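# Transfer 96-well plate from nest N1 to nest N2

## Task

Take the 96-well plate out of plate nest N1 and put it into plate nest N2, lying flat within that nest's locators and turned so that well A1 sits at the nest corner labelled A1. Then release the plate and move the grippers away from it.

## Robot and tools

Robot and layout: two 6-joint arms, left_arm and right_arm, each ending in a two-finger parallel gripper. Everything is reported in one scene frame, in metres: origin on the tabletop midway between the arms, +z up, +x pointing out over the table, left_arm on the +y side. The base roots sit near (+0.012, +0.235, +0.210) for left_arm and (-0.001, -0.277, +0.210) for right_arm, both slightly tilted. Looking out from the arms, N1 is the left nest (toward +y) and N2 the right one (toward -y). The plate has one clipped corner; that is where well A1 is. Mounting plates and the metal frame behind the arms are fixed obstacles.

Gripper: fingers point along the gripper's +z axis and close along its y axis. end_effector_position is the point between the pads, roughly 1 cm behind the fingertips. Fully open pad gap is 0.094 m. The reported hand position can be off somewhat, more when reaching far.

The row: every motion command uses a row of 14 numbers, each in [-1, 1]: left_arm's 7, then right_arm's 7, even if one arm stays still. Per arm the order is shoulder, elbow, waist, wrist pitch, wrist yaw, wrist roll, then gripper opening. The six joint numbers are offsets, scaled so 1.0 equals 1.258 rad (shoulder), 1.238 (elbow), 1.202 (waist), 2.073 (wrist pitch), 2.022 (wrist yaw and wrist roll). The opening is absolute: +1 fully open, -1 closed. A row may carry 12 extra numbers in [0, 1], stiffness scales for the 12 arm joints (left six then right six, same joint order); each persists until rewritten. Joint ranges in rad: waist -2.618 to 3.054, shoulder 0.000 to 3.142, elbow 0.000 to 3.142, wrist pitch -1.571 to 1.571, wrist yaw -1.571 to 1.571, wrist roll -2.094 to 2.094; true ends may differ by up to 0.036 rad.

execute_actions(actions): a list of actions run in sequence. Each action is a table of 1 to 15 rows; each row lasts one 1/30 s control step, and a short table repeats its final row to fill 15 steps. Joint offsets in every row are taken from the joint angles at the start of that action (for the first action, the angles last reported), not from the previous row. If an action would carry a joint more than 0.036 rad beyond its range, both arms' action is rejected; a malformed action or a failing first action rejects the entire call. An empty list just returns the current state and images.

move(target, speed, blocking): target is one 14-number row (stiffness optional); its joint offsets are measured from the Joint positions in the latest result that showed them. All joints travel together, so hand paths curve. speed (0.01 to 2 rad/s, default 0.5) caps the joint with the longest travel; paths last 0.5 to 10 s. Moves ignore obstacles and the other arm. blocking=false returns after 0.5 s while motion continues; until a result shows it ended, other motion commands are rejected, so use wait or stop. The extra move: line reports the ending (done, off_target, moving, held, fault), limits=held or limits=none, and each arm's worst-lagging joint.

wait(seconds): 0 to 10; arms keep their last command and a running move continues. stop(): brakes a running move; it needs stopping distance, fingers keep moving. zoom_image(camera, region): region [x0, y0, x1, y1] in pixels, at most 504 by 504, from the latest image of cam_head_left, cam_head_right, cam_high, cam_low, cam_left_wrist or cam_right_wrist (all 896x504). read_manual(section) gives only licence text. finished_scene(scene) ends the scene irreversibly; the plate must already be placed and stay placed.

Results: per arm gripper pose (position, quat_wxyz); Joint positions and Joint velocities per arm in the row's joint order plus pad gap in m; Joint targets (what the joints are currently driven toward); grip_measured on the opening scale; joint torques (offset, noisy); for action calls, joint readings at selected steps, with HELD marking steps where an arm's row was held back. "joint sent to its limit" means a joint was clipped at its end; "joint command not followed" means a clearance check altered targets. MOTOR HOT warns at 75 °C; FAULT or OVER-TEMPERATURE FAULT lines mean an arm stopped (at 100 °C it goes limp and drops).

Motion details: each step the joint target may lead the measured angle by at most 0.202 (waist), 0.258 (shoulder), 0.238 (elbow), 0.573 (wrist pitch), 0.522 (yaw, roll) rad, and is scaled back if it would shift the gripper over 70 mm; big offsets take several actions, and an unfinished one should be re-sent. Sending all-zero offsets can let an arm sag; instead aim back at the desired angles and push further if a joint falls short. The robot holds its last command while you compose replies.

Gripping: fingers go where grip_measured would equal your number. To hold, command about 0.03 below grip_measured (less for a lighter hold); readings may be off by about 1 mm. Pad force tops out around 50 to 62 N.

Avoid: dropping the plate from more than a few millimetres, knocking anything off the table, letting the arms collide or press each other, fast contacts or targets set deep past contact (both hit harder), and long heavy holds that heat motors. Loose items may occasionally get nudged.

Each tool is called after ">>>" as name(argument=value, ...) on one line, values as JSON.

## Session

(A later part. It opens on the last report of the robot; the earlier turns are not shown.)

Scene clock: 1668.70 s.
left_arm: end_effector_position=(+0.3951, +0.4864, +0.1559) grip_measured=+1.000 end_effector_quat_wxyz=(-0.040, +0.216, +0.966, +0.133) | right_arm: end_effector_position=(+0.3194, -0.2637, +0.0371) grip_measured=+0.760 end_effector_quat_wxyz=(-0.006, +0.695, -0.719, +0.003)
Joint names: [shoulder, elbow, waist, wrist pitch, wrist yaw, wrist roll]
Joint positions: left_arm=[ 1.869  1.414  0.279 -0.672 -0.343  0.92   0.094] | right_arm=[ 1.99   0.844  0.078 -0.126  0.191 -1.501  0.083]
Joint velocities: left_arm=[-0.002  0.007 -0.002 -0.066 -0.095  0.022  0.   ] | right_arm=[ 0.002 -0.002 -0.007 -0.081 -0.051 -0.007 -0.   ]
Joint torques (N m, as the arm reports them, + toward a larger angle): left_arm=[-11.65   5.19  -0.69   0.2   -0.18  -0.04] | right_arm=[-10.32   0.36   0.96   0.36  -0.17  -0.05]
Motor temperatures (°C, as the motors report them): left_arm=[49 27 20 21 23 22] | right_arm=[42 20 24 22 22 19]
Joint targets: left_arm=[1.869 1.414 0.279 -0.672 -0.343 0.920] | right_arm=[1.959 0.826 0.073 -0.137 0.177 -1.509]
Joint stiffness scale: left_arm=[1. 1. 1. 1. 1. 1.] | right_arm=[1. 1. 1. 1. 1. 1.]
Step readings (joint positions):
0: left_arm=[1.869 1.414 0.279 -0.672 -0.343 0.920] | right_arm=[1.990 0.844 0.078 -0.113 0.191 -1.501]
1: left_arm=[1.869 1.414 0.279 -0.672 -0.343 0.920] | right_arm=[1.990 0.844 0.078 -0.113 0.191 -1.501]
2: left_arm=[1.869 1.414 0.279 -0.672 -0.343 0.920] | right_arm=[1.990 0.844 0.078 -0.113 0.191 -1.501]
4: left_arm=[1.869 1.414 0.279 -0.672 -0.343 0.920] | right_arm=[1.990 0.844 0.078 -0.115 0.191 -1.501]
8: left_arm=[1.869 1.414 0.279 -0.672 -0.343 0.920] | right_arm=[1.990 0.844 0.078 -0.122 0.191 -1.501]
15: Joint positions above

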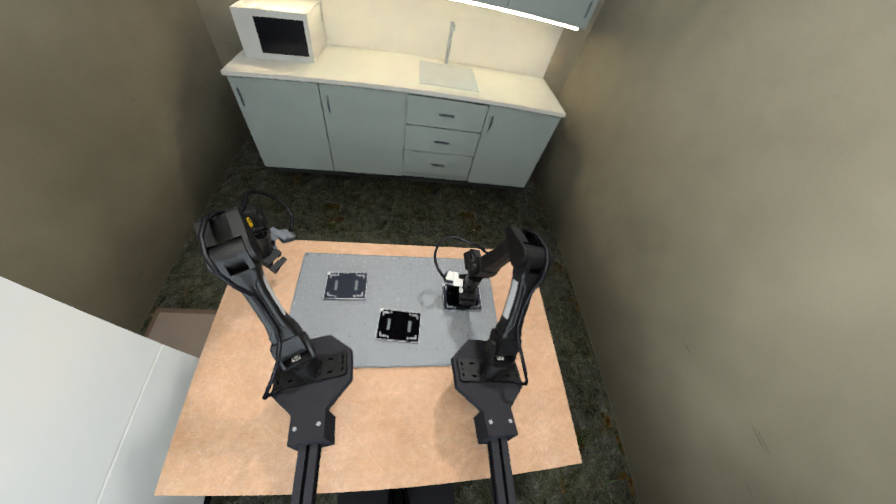

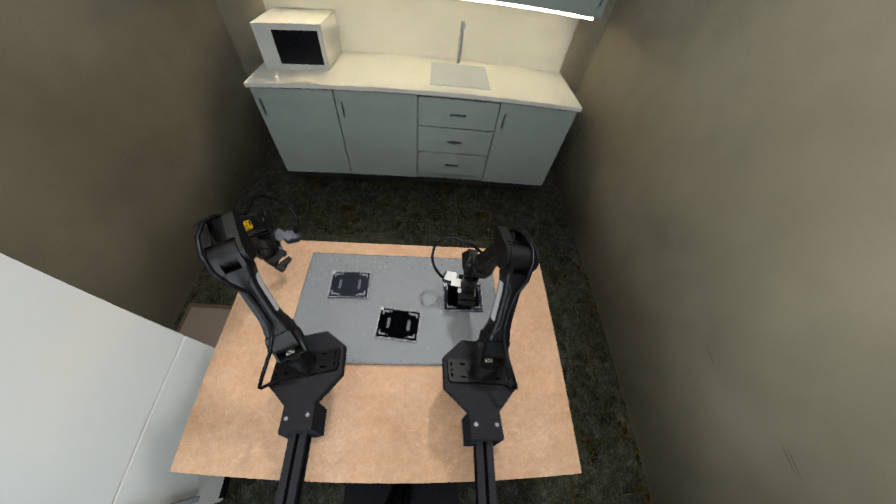

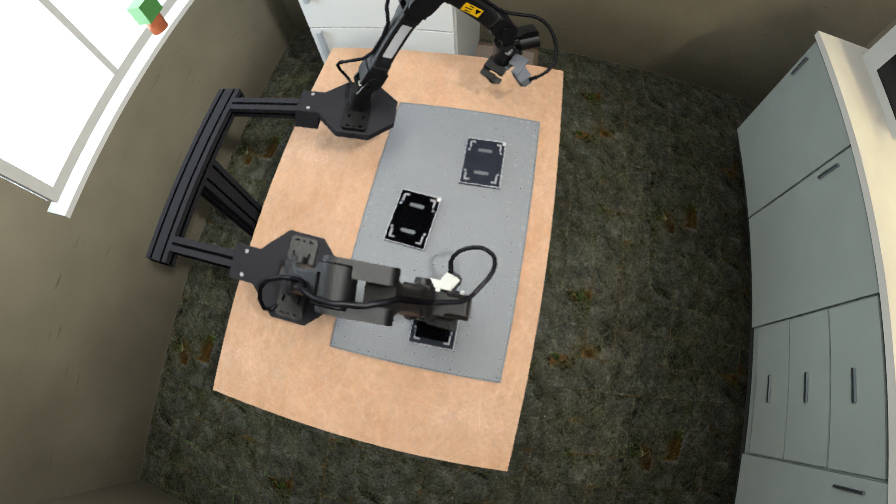

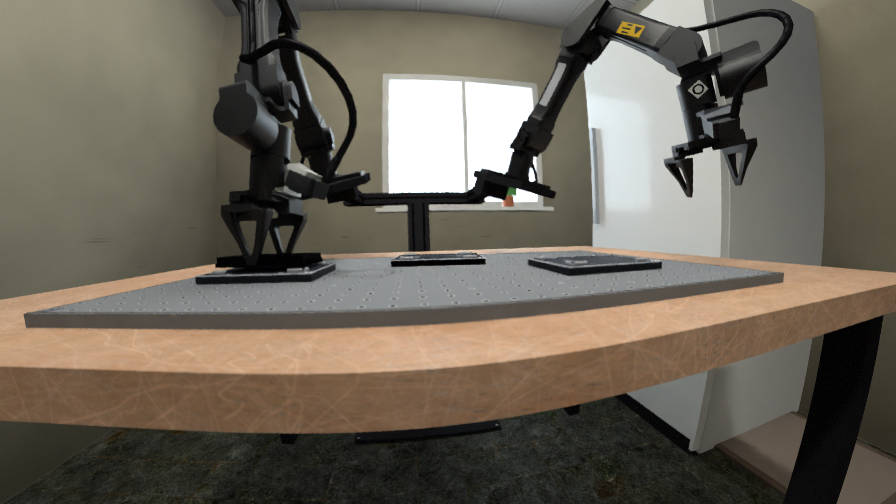

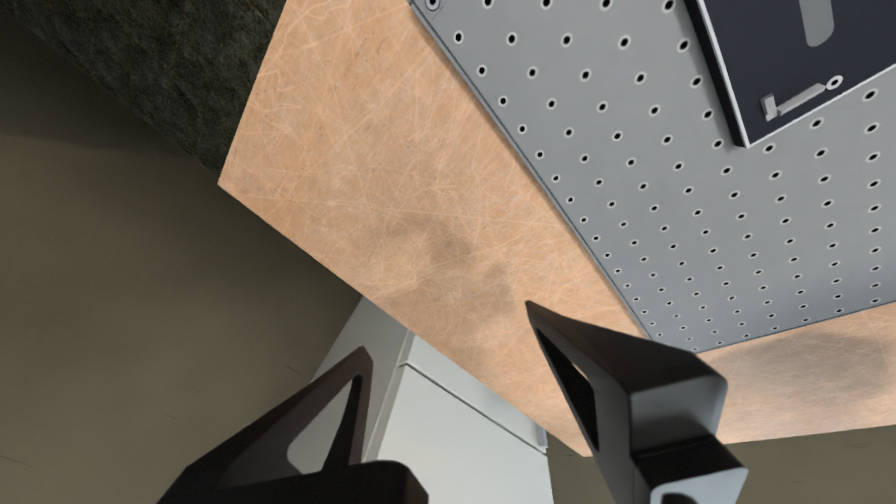

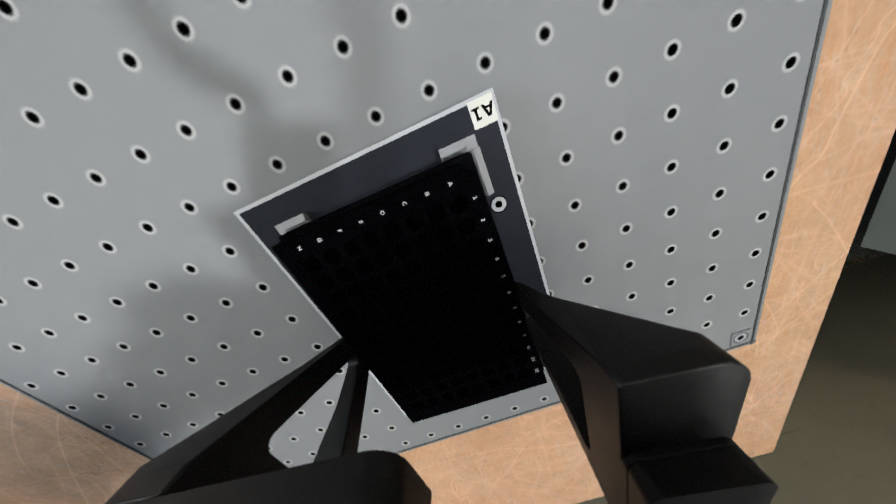

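>>> execute_actions(actions=[[[0,0,0,0,0,0,1,-0.005,-0.010,-0.004,0.002,-0.007,-0.004,0.71],[0,0,0,0,0,0,1,0.003,-0.010,-0.004,0.004,-0.007,-0.004,0.71],[0,0,0,0,0,0,1,0.005,-0.010,-0.005,0.005,-0.007,-0.004,0.71],[0,0,0,0,0,0,1,0.006,-0.010,-0.005,0.0055,-0.007,-0.005,0.71],[0,0,0,0,0,0,1,0.007,-0.010,-0.005,0.006,-0.007,-0.005,0.71],[0,0,0,0,0,0,1,0.008,-0.010,-0.006,0.0065,-0.007,-0.005,0.71],[0,0,0,0,0,0,1,0.009,-0.010,-0.006,0.007,-0.007,-0.005,0.71],[0,0,0,0,0,0,1,0.010,-0.010,-0.006,0.0075,-0.007,-0.005,0.71],[0,0,0,0,0,0,1,0.011,-0.010,-0.0065,0.008,-0.007,-0.005,0.71],[0,0,0,0,0,0,1,0.012,-0.010,-0.0065,0.0087,-0.007,-0.005,0.71],[0,0,0,0,0,0,1,0.013,-0.010,-0.0065,0.0094,-0.007,-0.005,0.71],[0,0,0,0,0,0,1,0.0135,-0.010,-0.0065,0.010,-0.007,-0.005,0.71],[0,0,0,0,0,0,1,0.014,-0.010,-0.0065,0.0105,-0.007,-0.005,0.71]]])

>>> zoom_image(camera="cam_right_wrist", region=[400,100,520,220])

>>> zoom_image(camera="cam_right_wrist", region=[230,180,350,300])

>>> zoom_image(camera="cam_low", region=[180,220,350,300])

Scene clock: 1754.60 s.
left_arm: end_effector_position=(+0.3951, +0.4864, +0.1559) grip_measured=+1.000 end_effector_quat_wxyz=(-0.040, +0.216, +0.966, +0.133) | right_arm: end_effector_position=(+0.3185, -0.2631, +0.0342) grip_measured=+0.760 end_effector_quat_wxyz=(-0.006, +0.696, -0.718, +0.002)
Joint names: [shoulder, elbow, waist, wrist pitch, wrist yaw, wrist roll]
Joint positions: left_arm=[ 1.869  1.414  0.279 -0.672 -0.343  0.92   0.094] | right_arm=[ 2.001  0.844  0.078 -0.117  0.191 -1.503  0.083]
Joint velocities: left_arm=[-0.002 -0.017 -0.017  0.007 -0.007 -0.007  0.   ] | right_arm=[-0.007  0.017  0.027 -0.051 -0.095  0.037 -0.   ]
Joint torques (N m, as the arm reports them, + toward a larger angle): left_arm=[-11.64   5.19  -0.68   0.2   -0.18  -0.04] | right_arm=[-7.47  0.71  0.84  0.61 -0.16 -0.04]
Motor temperatures (°C, as the motors report them): left_arm=[49 27 20 21 23 22] | right_arm=[42 20 24 22 22 19]
Joint targets: left_arm=[1.869 1.414 0.279 -0.672 -0.343 0.920] | right_arm=[2.008 0.831 0.070 -0.104 0.177 -1.511]
Joint stiffness scale: left_arm=[1. 1. 1. 1. 1. 1.] | right_arm=[1. 1. 1. 1. 1. 1.]
Step readings (joint positions):
0: left_arm=[1.869 1.414 0.279 -0.672 -0.343 0.920] | right_arm=[1.990 0.844 0.078 -0.126 0.191 -1.501]
1: left_arm=[1.869 1.414 0.279 -0.672 -0.343 0.920] | right_arm=[1.990 0.844 0.078 -0.126 0.191 -1.501]
2: left_arm=[1.869 1.414 0.279 -0.672 -0.343 0.920] | right_arm=[1.990 0.844 0.078 -0.126 0.191 -1.501]
4: left_arm=[1.869 1.414 0.279 -0.672 -0.343 0.920] | right_arm=[1.990 0.844 0.078 -0.126 0.191 -1.501]
8: left_arm=[1.869 1.414 0.279 -0.672 -0.343 0.920] | right_arm=[1.990 0.844 0.078 -0.125 0.191 -1.501]
15: Joint positions above

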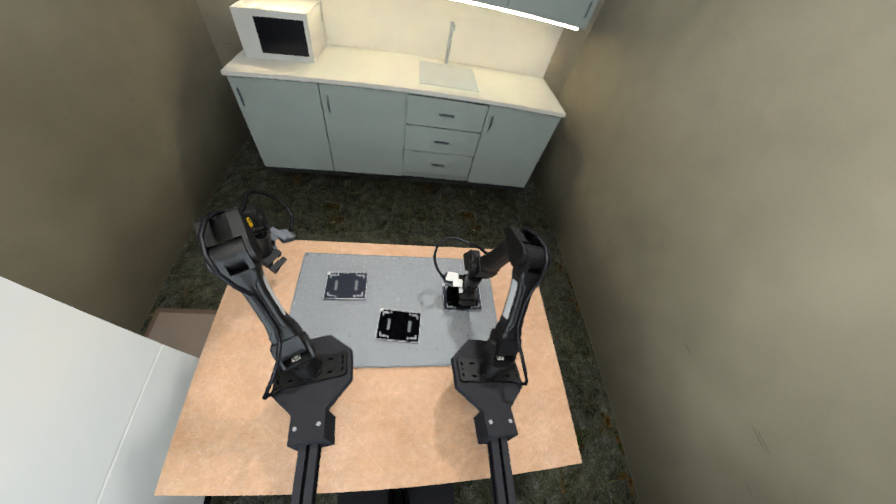

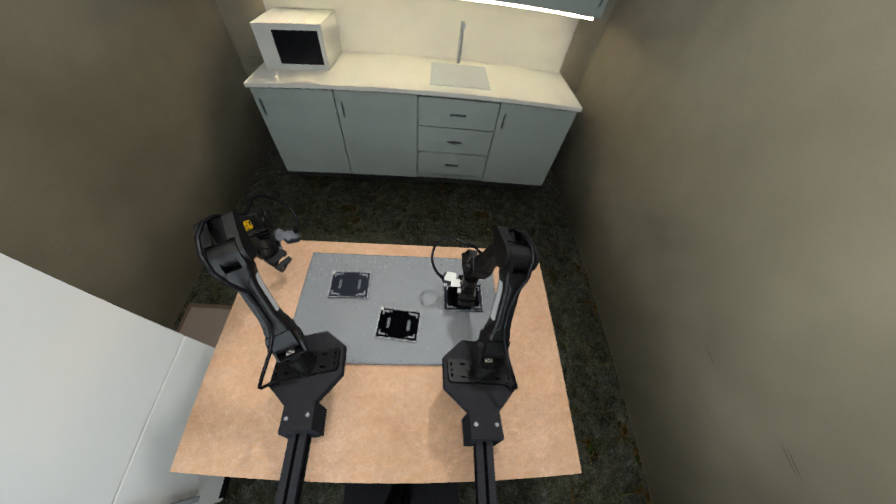

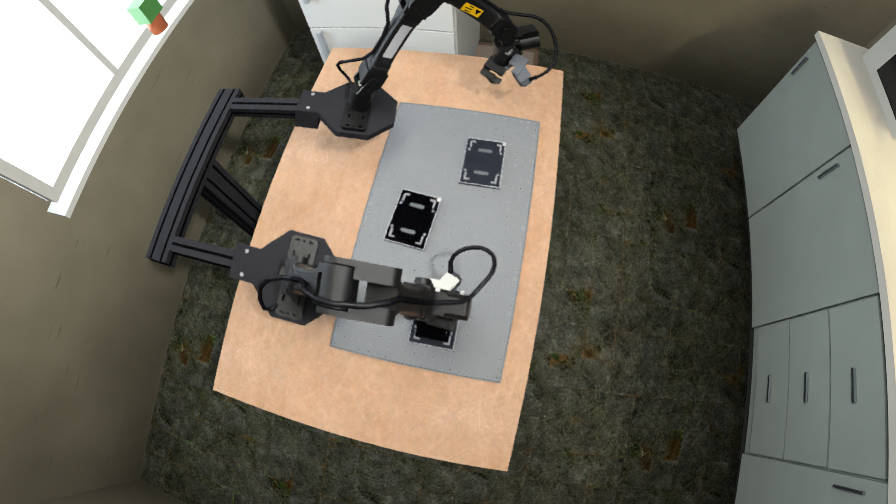

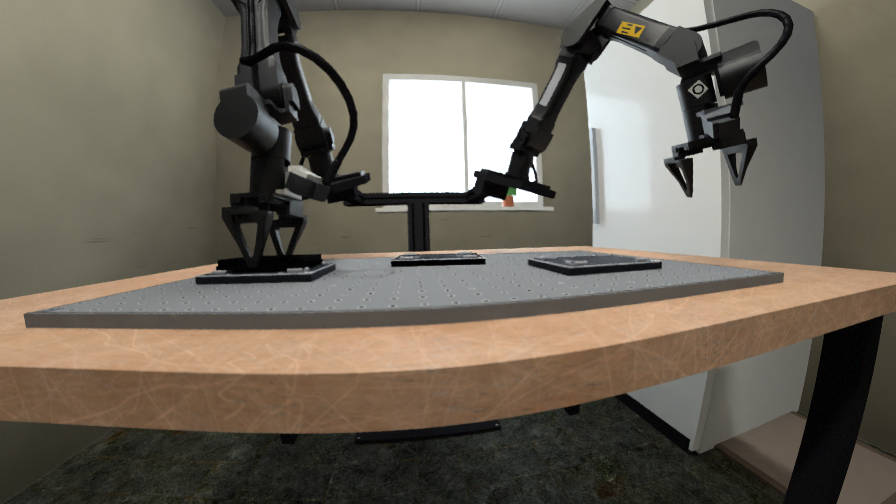

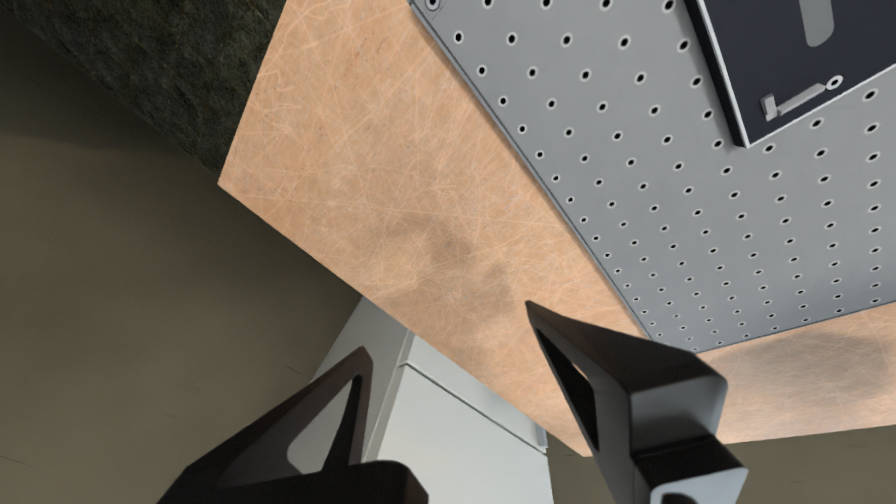

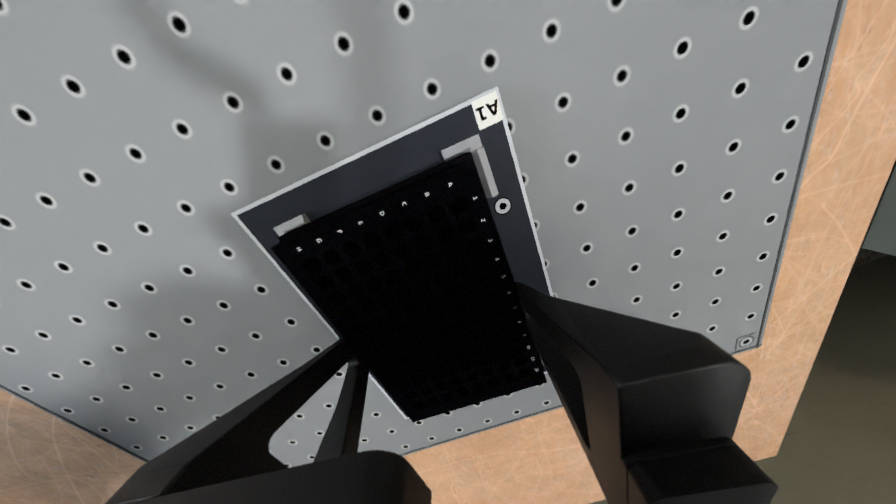

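Region (400, 100, 520, 220) of cam_right_wrist's 896x504 image, scaled by 4.200, with more detail than that image has.

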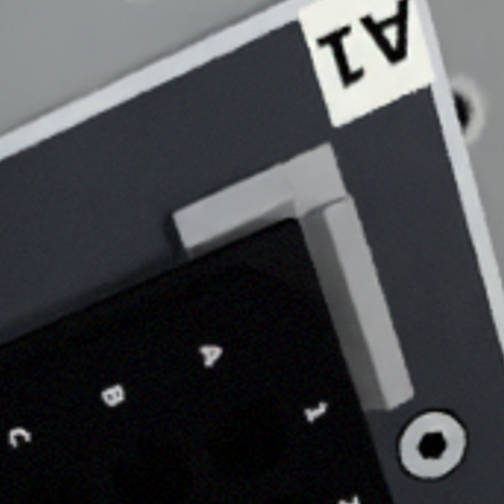

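Region (230, 180, 350, 300) of cam_right_wrist's 896x504 image, scaled by 4.200, with more detail than that image has.

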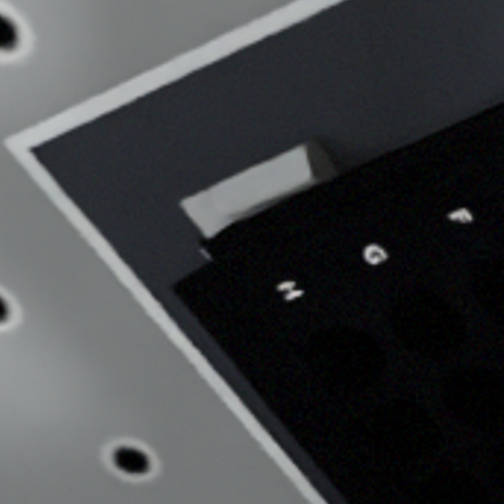

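Region (180, 220, 350, 300) of cam_low's 896x504 image, scaled by 2.965, with more detail than that image has; it fills the top 237 rows of this view, and the rest is white.

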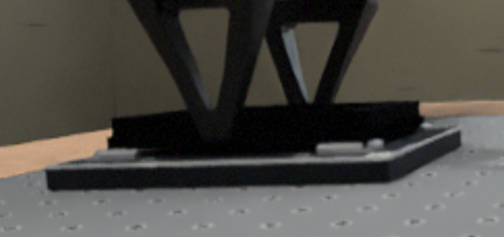

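>>> zoom_image(camera="cam_high", region=[395,295,475,360])

>>> zoom_image(camera="cam_head_left", region=[430,270,500,320])

Region (395, 295, 475, 360) of cam_high's 896x504 image, scaled by 6.300, with more detail than that image has; it fills the top 410 rows of this view, and the rest is white.

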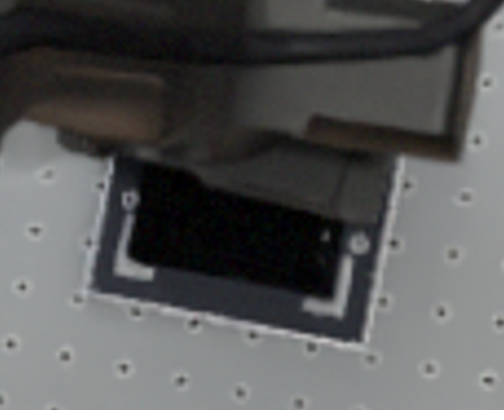

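Region (430, 270, 500, 320) of cam_head_left's 896x504 image, scaled by 7.200, with more detail than that image has; it fills the top 360 rows of this view, and the rest is white.

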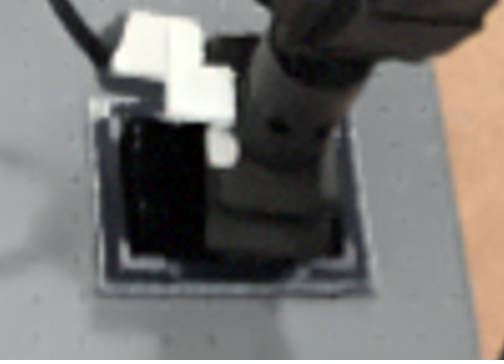

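>>> execute_actions(actions=[[[0,0,0,0,0,0,1,0.004,-0.010,-0.007,0.006,-0.007,-0.004,0.71],[0,0,0,0,0,0,1,0.004,-0.010,-0.008,0.007,-0.007,-0.004,0.71],[0,0,0,0,0,0,1,0.004,-0.010,-0.009,0.008,-0.007,-0.005,0.71],[0,0,0,0,0,0,1,0.004,-0.010,-0.010,0.009,-0.007,-0.006,0.71]]])

>>> zoom_image(camera="cam_right_wrist", region=[400,100,520,220])

>>> zoom_image(camera="cam_right_wrist", region=[230,180,350,300])

Scene clock: 1802.60 s.
left_arm: end_effector_position=(+0.3951, +0.4864, +0.1559) grip_measured=+1.000 end_effector_quat_wxyz=(-0.040, +0.216, +0.966, +0.133) | right_arm: end_effector_position=(+0.3199, -0.2652, +0.0339) grip_measured=+0.760 end_effector_quat_wxyz=(-0.007, +0.695, -0.719, +0.005)
Joint names: [shoulder, elbow, waist, wrist pitch, wrist yaw, wrist roll]
Joint positions: left_arm=[ 1.869  1.414  0.279 -0.672 -0.343  0.92   0.094] | right_arm=[ 2.001  0.844  0.072 -0.11   0.191 -1.507  0.083]
Joint velocities: left_arm=[ 0.007  0.012 -0.007 -0.007  0.007 -0.007  0.   ] | right_arm=[-0.012  0.002 -0.012 -0.022  0.037 -0.022  0.   ]
Joint torques (N m, as the arm reports them, + toward a larger angle): left_arm=[-11.65   5.18  -0.69   0.21  -0.18  -0.04] | right_arm=[-7.59  0.64  0.84  0.65 -0.16 -0.07]
Motor temperatures (°C, as the motors report them): left_arm=[49 27 20 21 23 22] | right_arm=[39 20 24 22 22 19]
Joint targets: left_arm=[1.869 1.414 0.279 -0.672 -0.343 0.920] | right_arm=[2.006 0.831 0.066 -0.098 0.177 -1.515]
Joint stiffness scale: left_arm=[1. 1. 1. 1. 1. 1.] | right_arm=[1. 1. 1. 1. 1. 1.]
Step readings (joint positions):
0: left_arm=[1.869 1.414 0.279 -0.672 -0.343 0.920] | right_arm=[2.001 0.844 0.078 -0.116 0.191 -1.505]
1: left_arm=[1.869 1.414 0.279 -0.672 -0.343 0.920] | right_arm=[2.001 0.844 0.078 -0.116 0.191 -1.505]
2: left_arm=[1.869 1.414 0.279 -0.672 -0.343 0.920] | right_arm=[2.001 0.844 0.077 -0.116 0.191 -1.505]
4: left_arm=[1.869 1.414 0.279 -0.672 -0.343 0.920] | right_arm=[2.001 0.844 0.075 -0.115 0.191 -1.506]
8: left_arm=[1.869 1.414 0.279 -0.672 -0.343 0.920] | right_arm=[2.001 0.844 0.072 -0.112 0.191 -1.506]
15: Joint positions above

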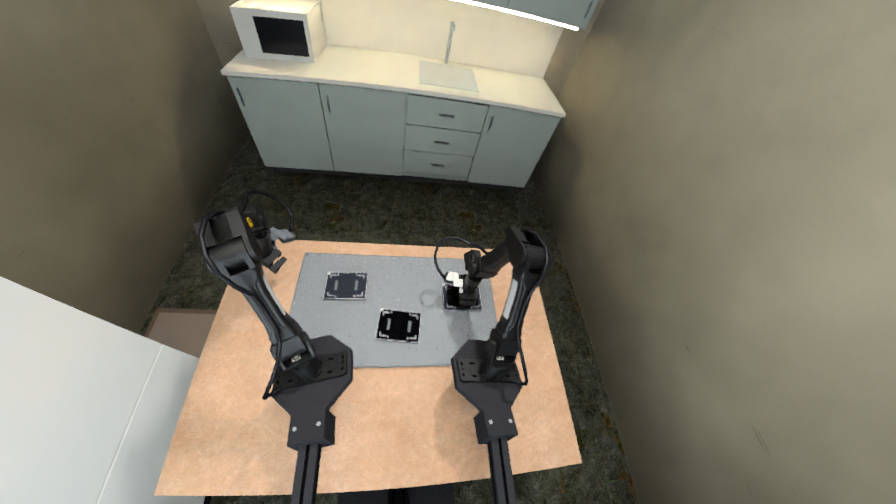

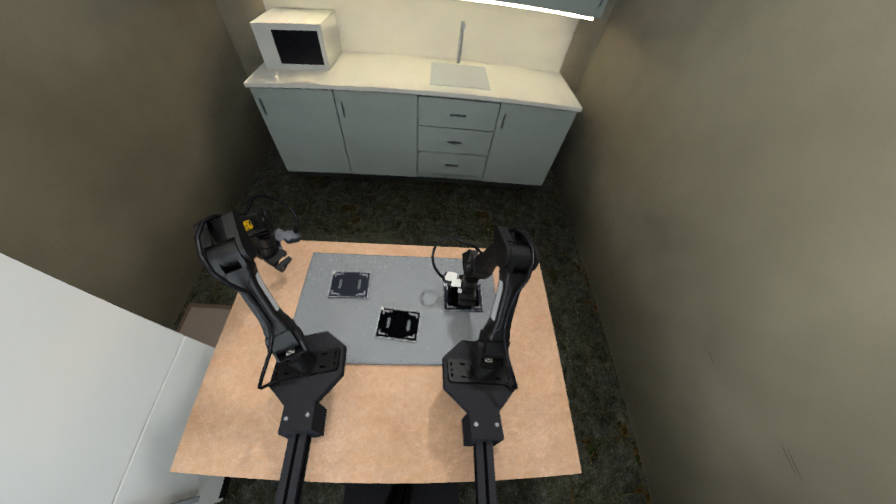

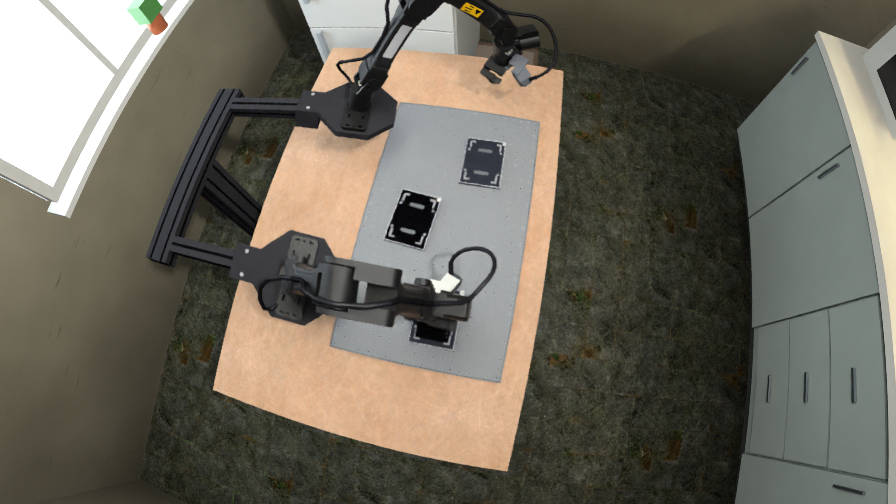

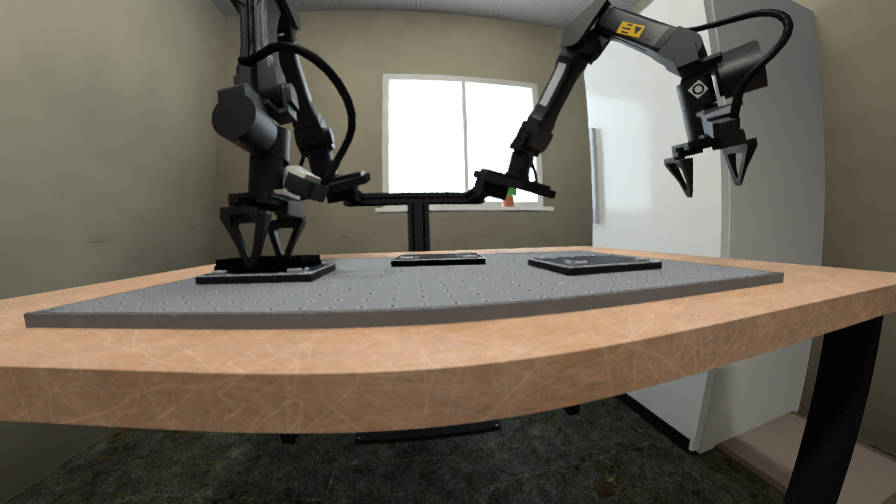

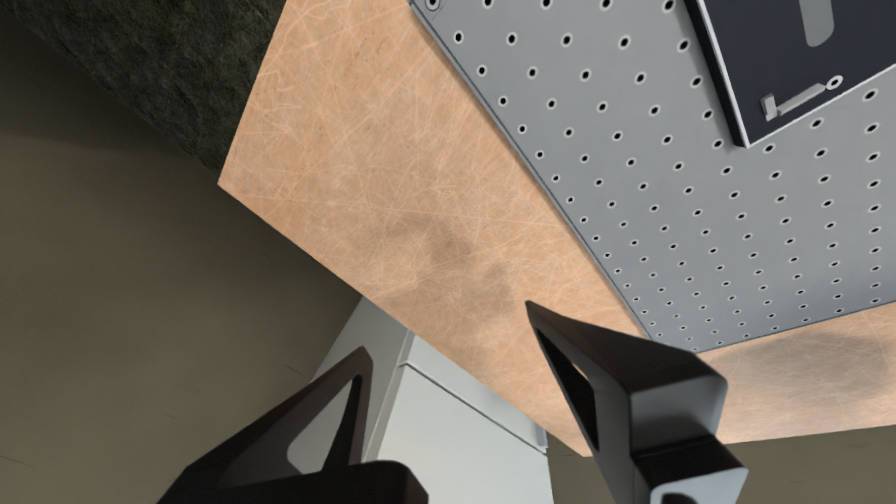

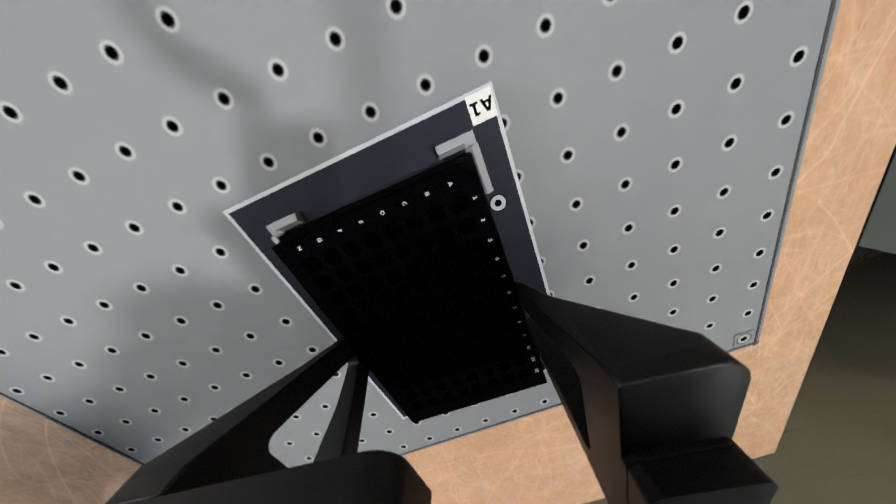

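Region (400, 100, 520, 220) of cam_right_wrist's 896x504 image, scaled by 4.200, with more detail than that image has.

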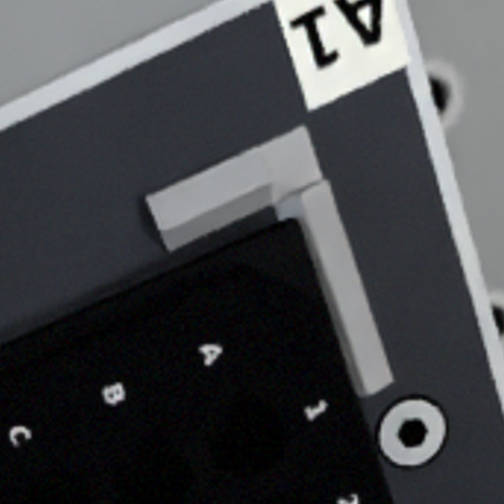

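Region (230, 180, 350, 300) of cam_right_wrist's 896x504 image, scaled by 4.200, with more detail than that image has.

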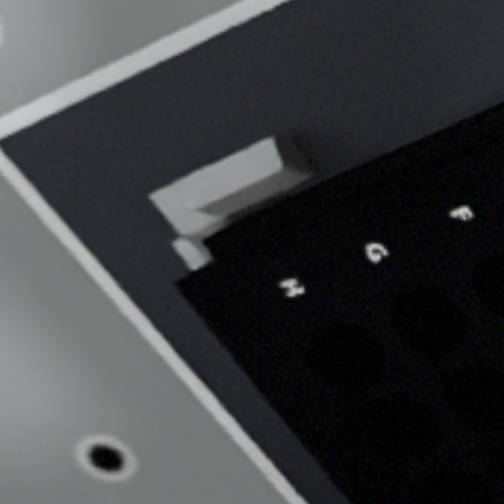

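>>> execute_actions(actions=[[[0,0,0,0,0,0,1,0.006,-0.010,-0.005,0.006,-0.007,-0.004,0.71],[0,0,0,0,0,0,1,0.007,-0.010,-0.005,0.006,-0.007,-0.004,0.71],[0,0,0,0,0,0,1,0.008,-0.010,-0.005,0.006,-0.007,-0.004,0.71],[0,0,0,0,0,0,1,0.009,-0.010,-0.005,0.006,-0.007,-0.004,0.71],[0,0,0,0,0,0,1,0.010,-0.010,-0.005,0.0065,-0.007,-0.004,0.71],[0,0,0,0,0,0,1,0.011,-0.010,-0.0055,0.007,-0.007,-0.004,0.71],[0,0,0,0,0,0,1,0.012,-0.010,-0.006,0.0075,-0.007,-0.004,0.71],[0,0,0,0,0,0,1,0.0125,-0.010,-0.006,0.008,-0.007,-0.004,0.71],[0,0,0,0,0,0,1,0.013,-0.010,-0.0065,0.0085,-0.007,-0.004,0.71],[0,0,0,0,0,0,1,0.0135,-0.010,-0.0065,0.009,-0.007,-0.004,0.71],[0,0,0,0,0,0,1,0.014,-0.010,-0.0065,0.0095,-0.007,-0.004,0.71],[0,0,0,0,0,0,1,0.0145,-0.010,-0.0065,0.010,-0.007,-0.004,0.71],[0,0,0,0,0,0,1,0.015,-0.010,-0.0065,0.0105,-0.007,-0.004,0.71],[0,0,0,0,0,0,1,0.0155,-0.010,-0.0065,0.011,-0.007,-0.004,0.71],[0,0,0,0,0,0,1,0.016,-0.010,-0.0065,0.011,-0.007,-0.004,0.71]]])

>>> zoom_image(camera="cam_right_wrist", region=[400,100,520,220])

>>> zoom_image(camera="cam_right_wrist", region=[230,180,350,300])

>>> zoom_image(camera="cam_low", region=[180,220,350,300])

Scene clock: 1821.30 s.
left_arm: end_effector_position=(+0.3951, +0.4864, +0.1559) grip_measured=+1.000 end_effector_quat_wxyz=(-0.040, +0.216, +0.966, +0.133) | right_arm: end_effector_position=(+0.3196, -0.2648, +0.0320) grip_measured=+0.760 end_effector_quat_wxyz=(-0.007, +0.695, -0.719, +0.005)
Joint names: [shoulder, elbow, waist, wrist pitch, wrist yaw, wrist roll]
Joint positions: left_arm=[ 1.869  1.414  0.279 -0.672 -0.343  0.92   0.094] | right_arm=[ 2.008  0.844  0.072 -0.103  0.19  -1.508  0.083]
Joint velocities: left_arm=[ 0.002  0.017 -0.007 -0.007 -0.007 -0.037  0.   ] | right_arm=[ 0.002 -0.022 -0.017 -0.022  0.051 -0.051 -0.   ]
Joint torques (N m, as the arm reports them, + toward a larger angle): left_arm=[-11.64   5.19  -0.7    0.2   -0.19  -0.04] | right_arm=[-7.    0.65  0.83  0.7  -0.15 -0.06]
Motor temperatures (°C, as the motors report them): left_arm=[49 27 20 21 23 22] | right_arm=[39 20 24 22 22 19]
Joint targets: left_arm=[1.869 1.414 0.279 -0.672 -0.343 0.920] | right_arm=[2.021 0.831 0.064 -0.087 0.177 -1.515]
Joint stiffness scale: left_arm=[1. 1. 1. 1. 1. 1.] | right_arm=[1. 1. 1. 1. 1. 1.]
Step readings (joint positions):
0: left_arm=[1.869 1.414 0.279 -0.672 -0.343 0.920] | right_arm=[2.001 0.844 0.072 -0.110 0.191 -1.507]
1: left_arm=[1.869 1.414 0.279 -0.672 -0.343 0.920] | right_arm=[2.001 0.844 0.072 -0.110 0.191 -1.507]
2: left_arm=[1.869 1.414 0.279 -0.672 -0.343 0.920] | right_arm=[2.001 0.844 0.072 -0.110 0.191 -1.507]
4: left_arm=[1.869 1.414 0.279 -0.672 -0.343 0.920] | right_arm=[2.001 0.844 0.072 -0.110 0.191 -1.507]
8: left_arm=[1.869 1.414 0.279 -0.672 -0.343 0.920] | right_arm=[2.004 0.844 0.072 -0.107 0.191 -1.507]
15: Joint positions above

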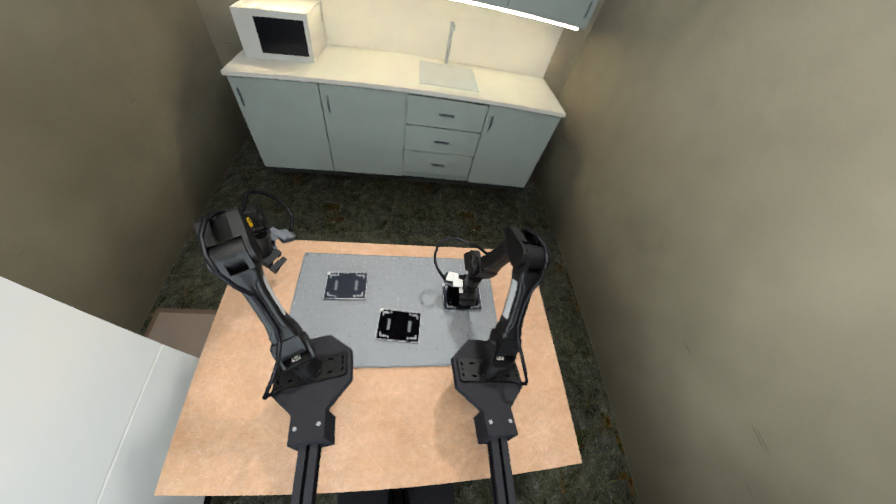

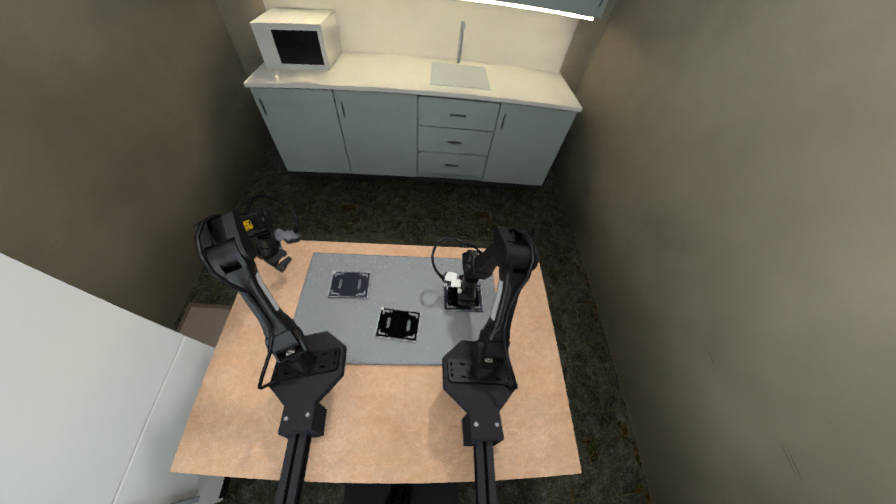

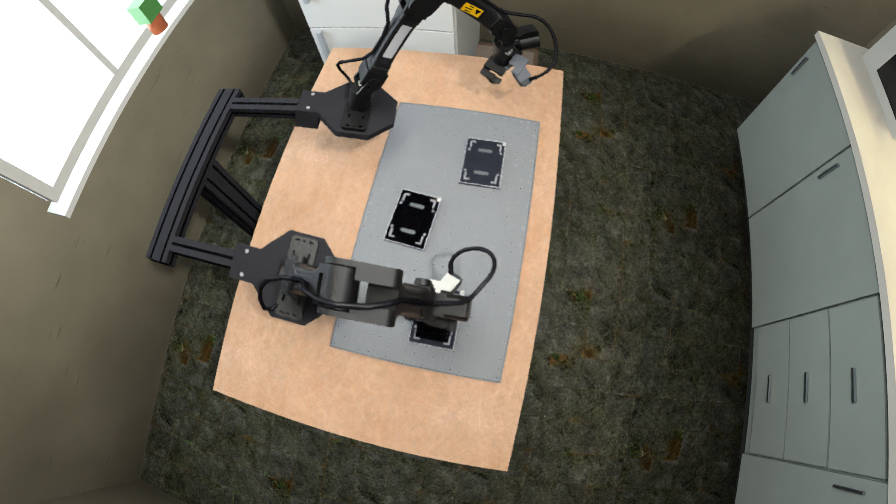

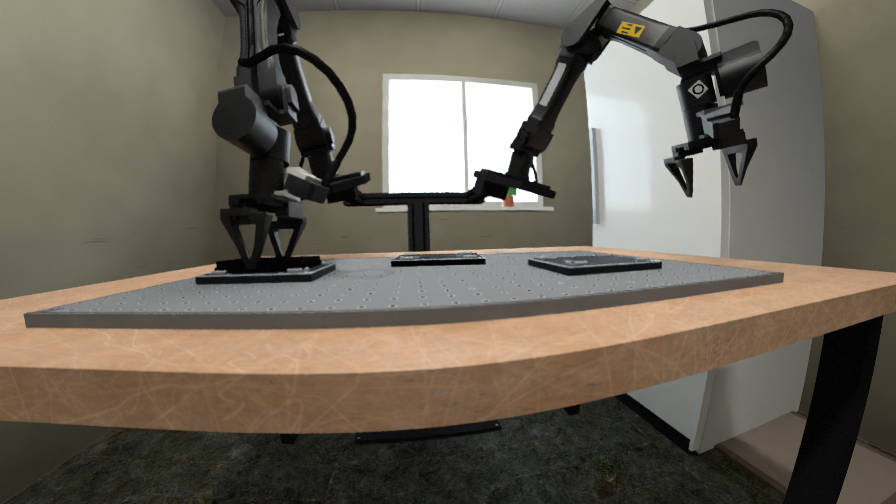

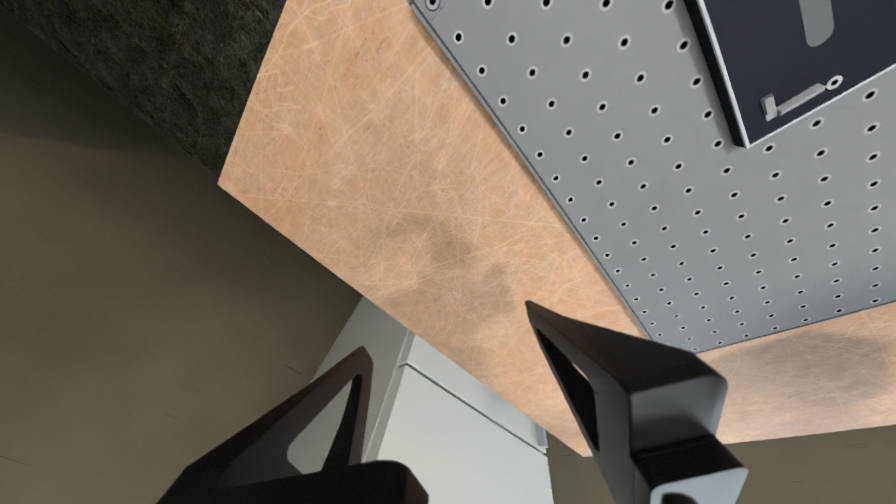

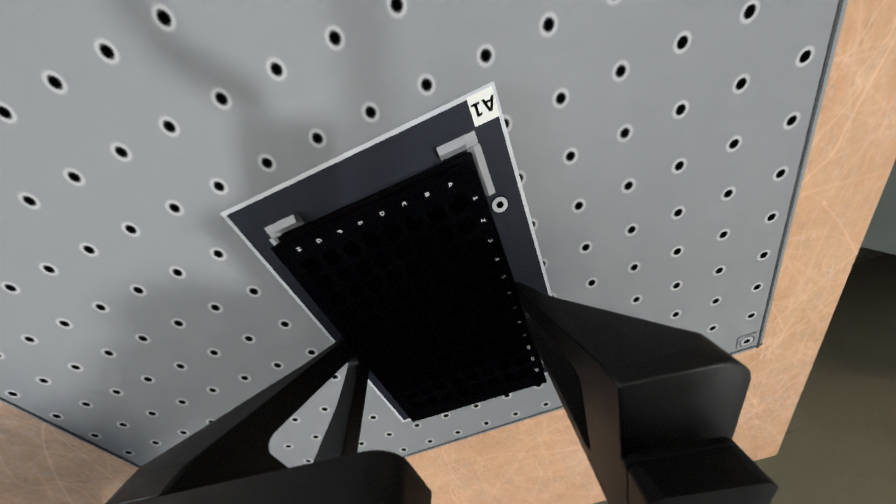

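Region (400, 100, 520, 220) of cam_right_wrist's 896x504 image, scaled by 4.200, with more detail than that image has.

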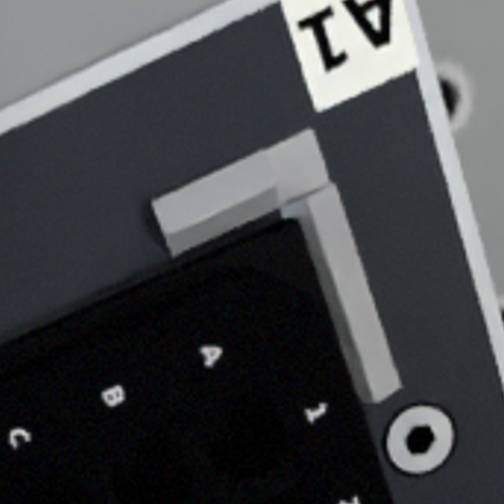

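Region (230, 180, 350, 300) of cam_right_wrist's 896x504 image, scaled by 4.200, with more detail than that image has.

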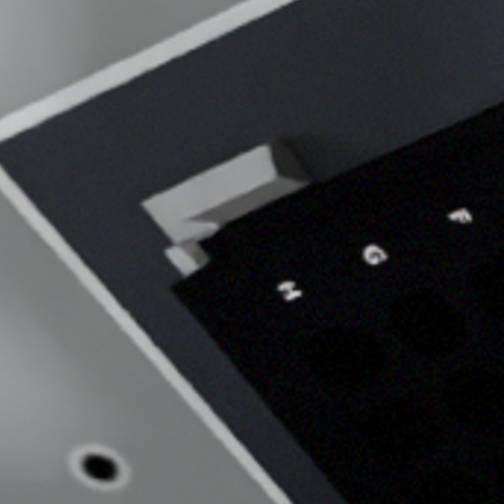

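Region (180, 220, 350, 300) of cam_low's 896x504 image, scaled by 2.965, with more detail than that image has; it fills the top 237 rows of this view, and the rest is white.

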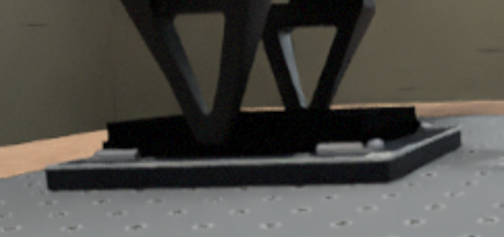

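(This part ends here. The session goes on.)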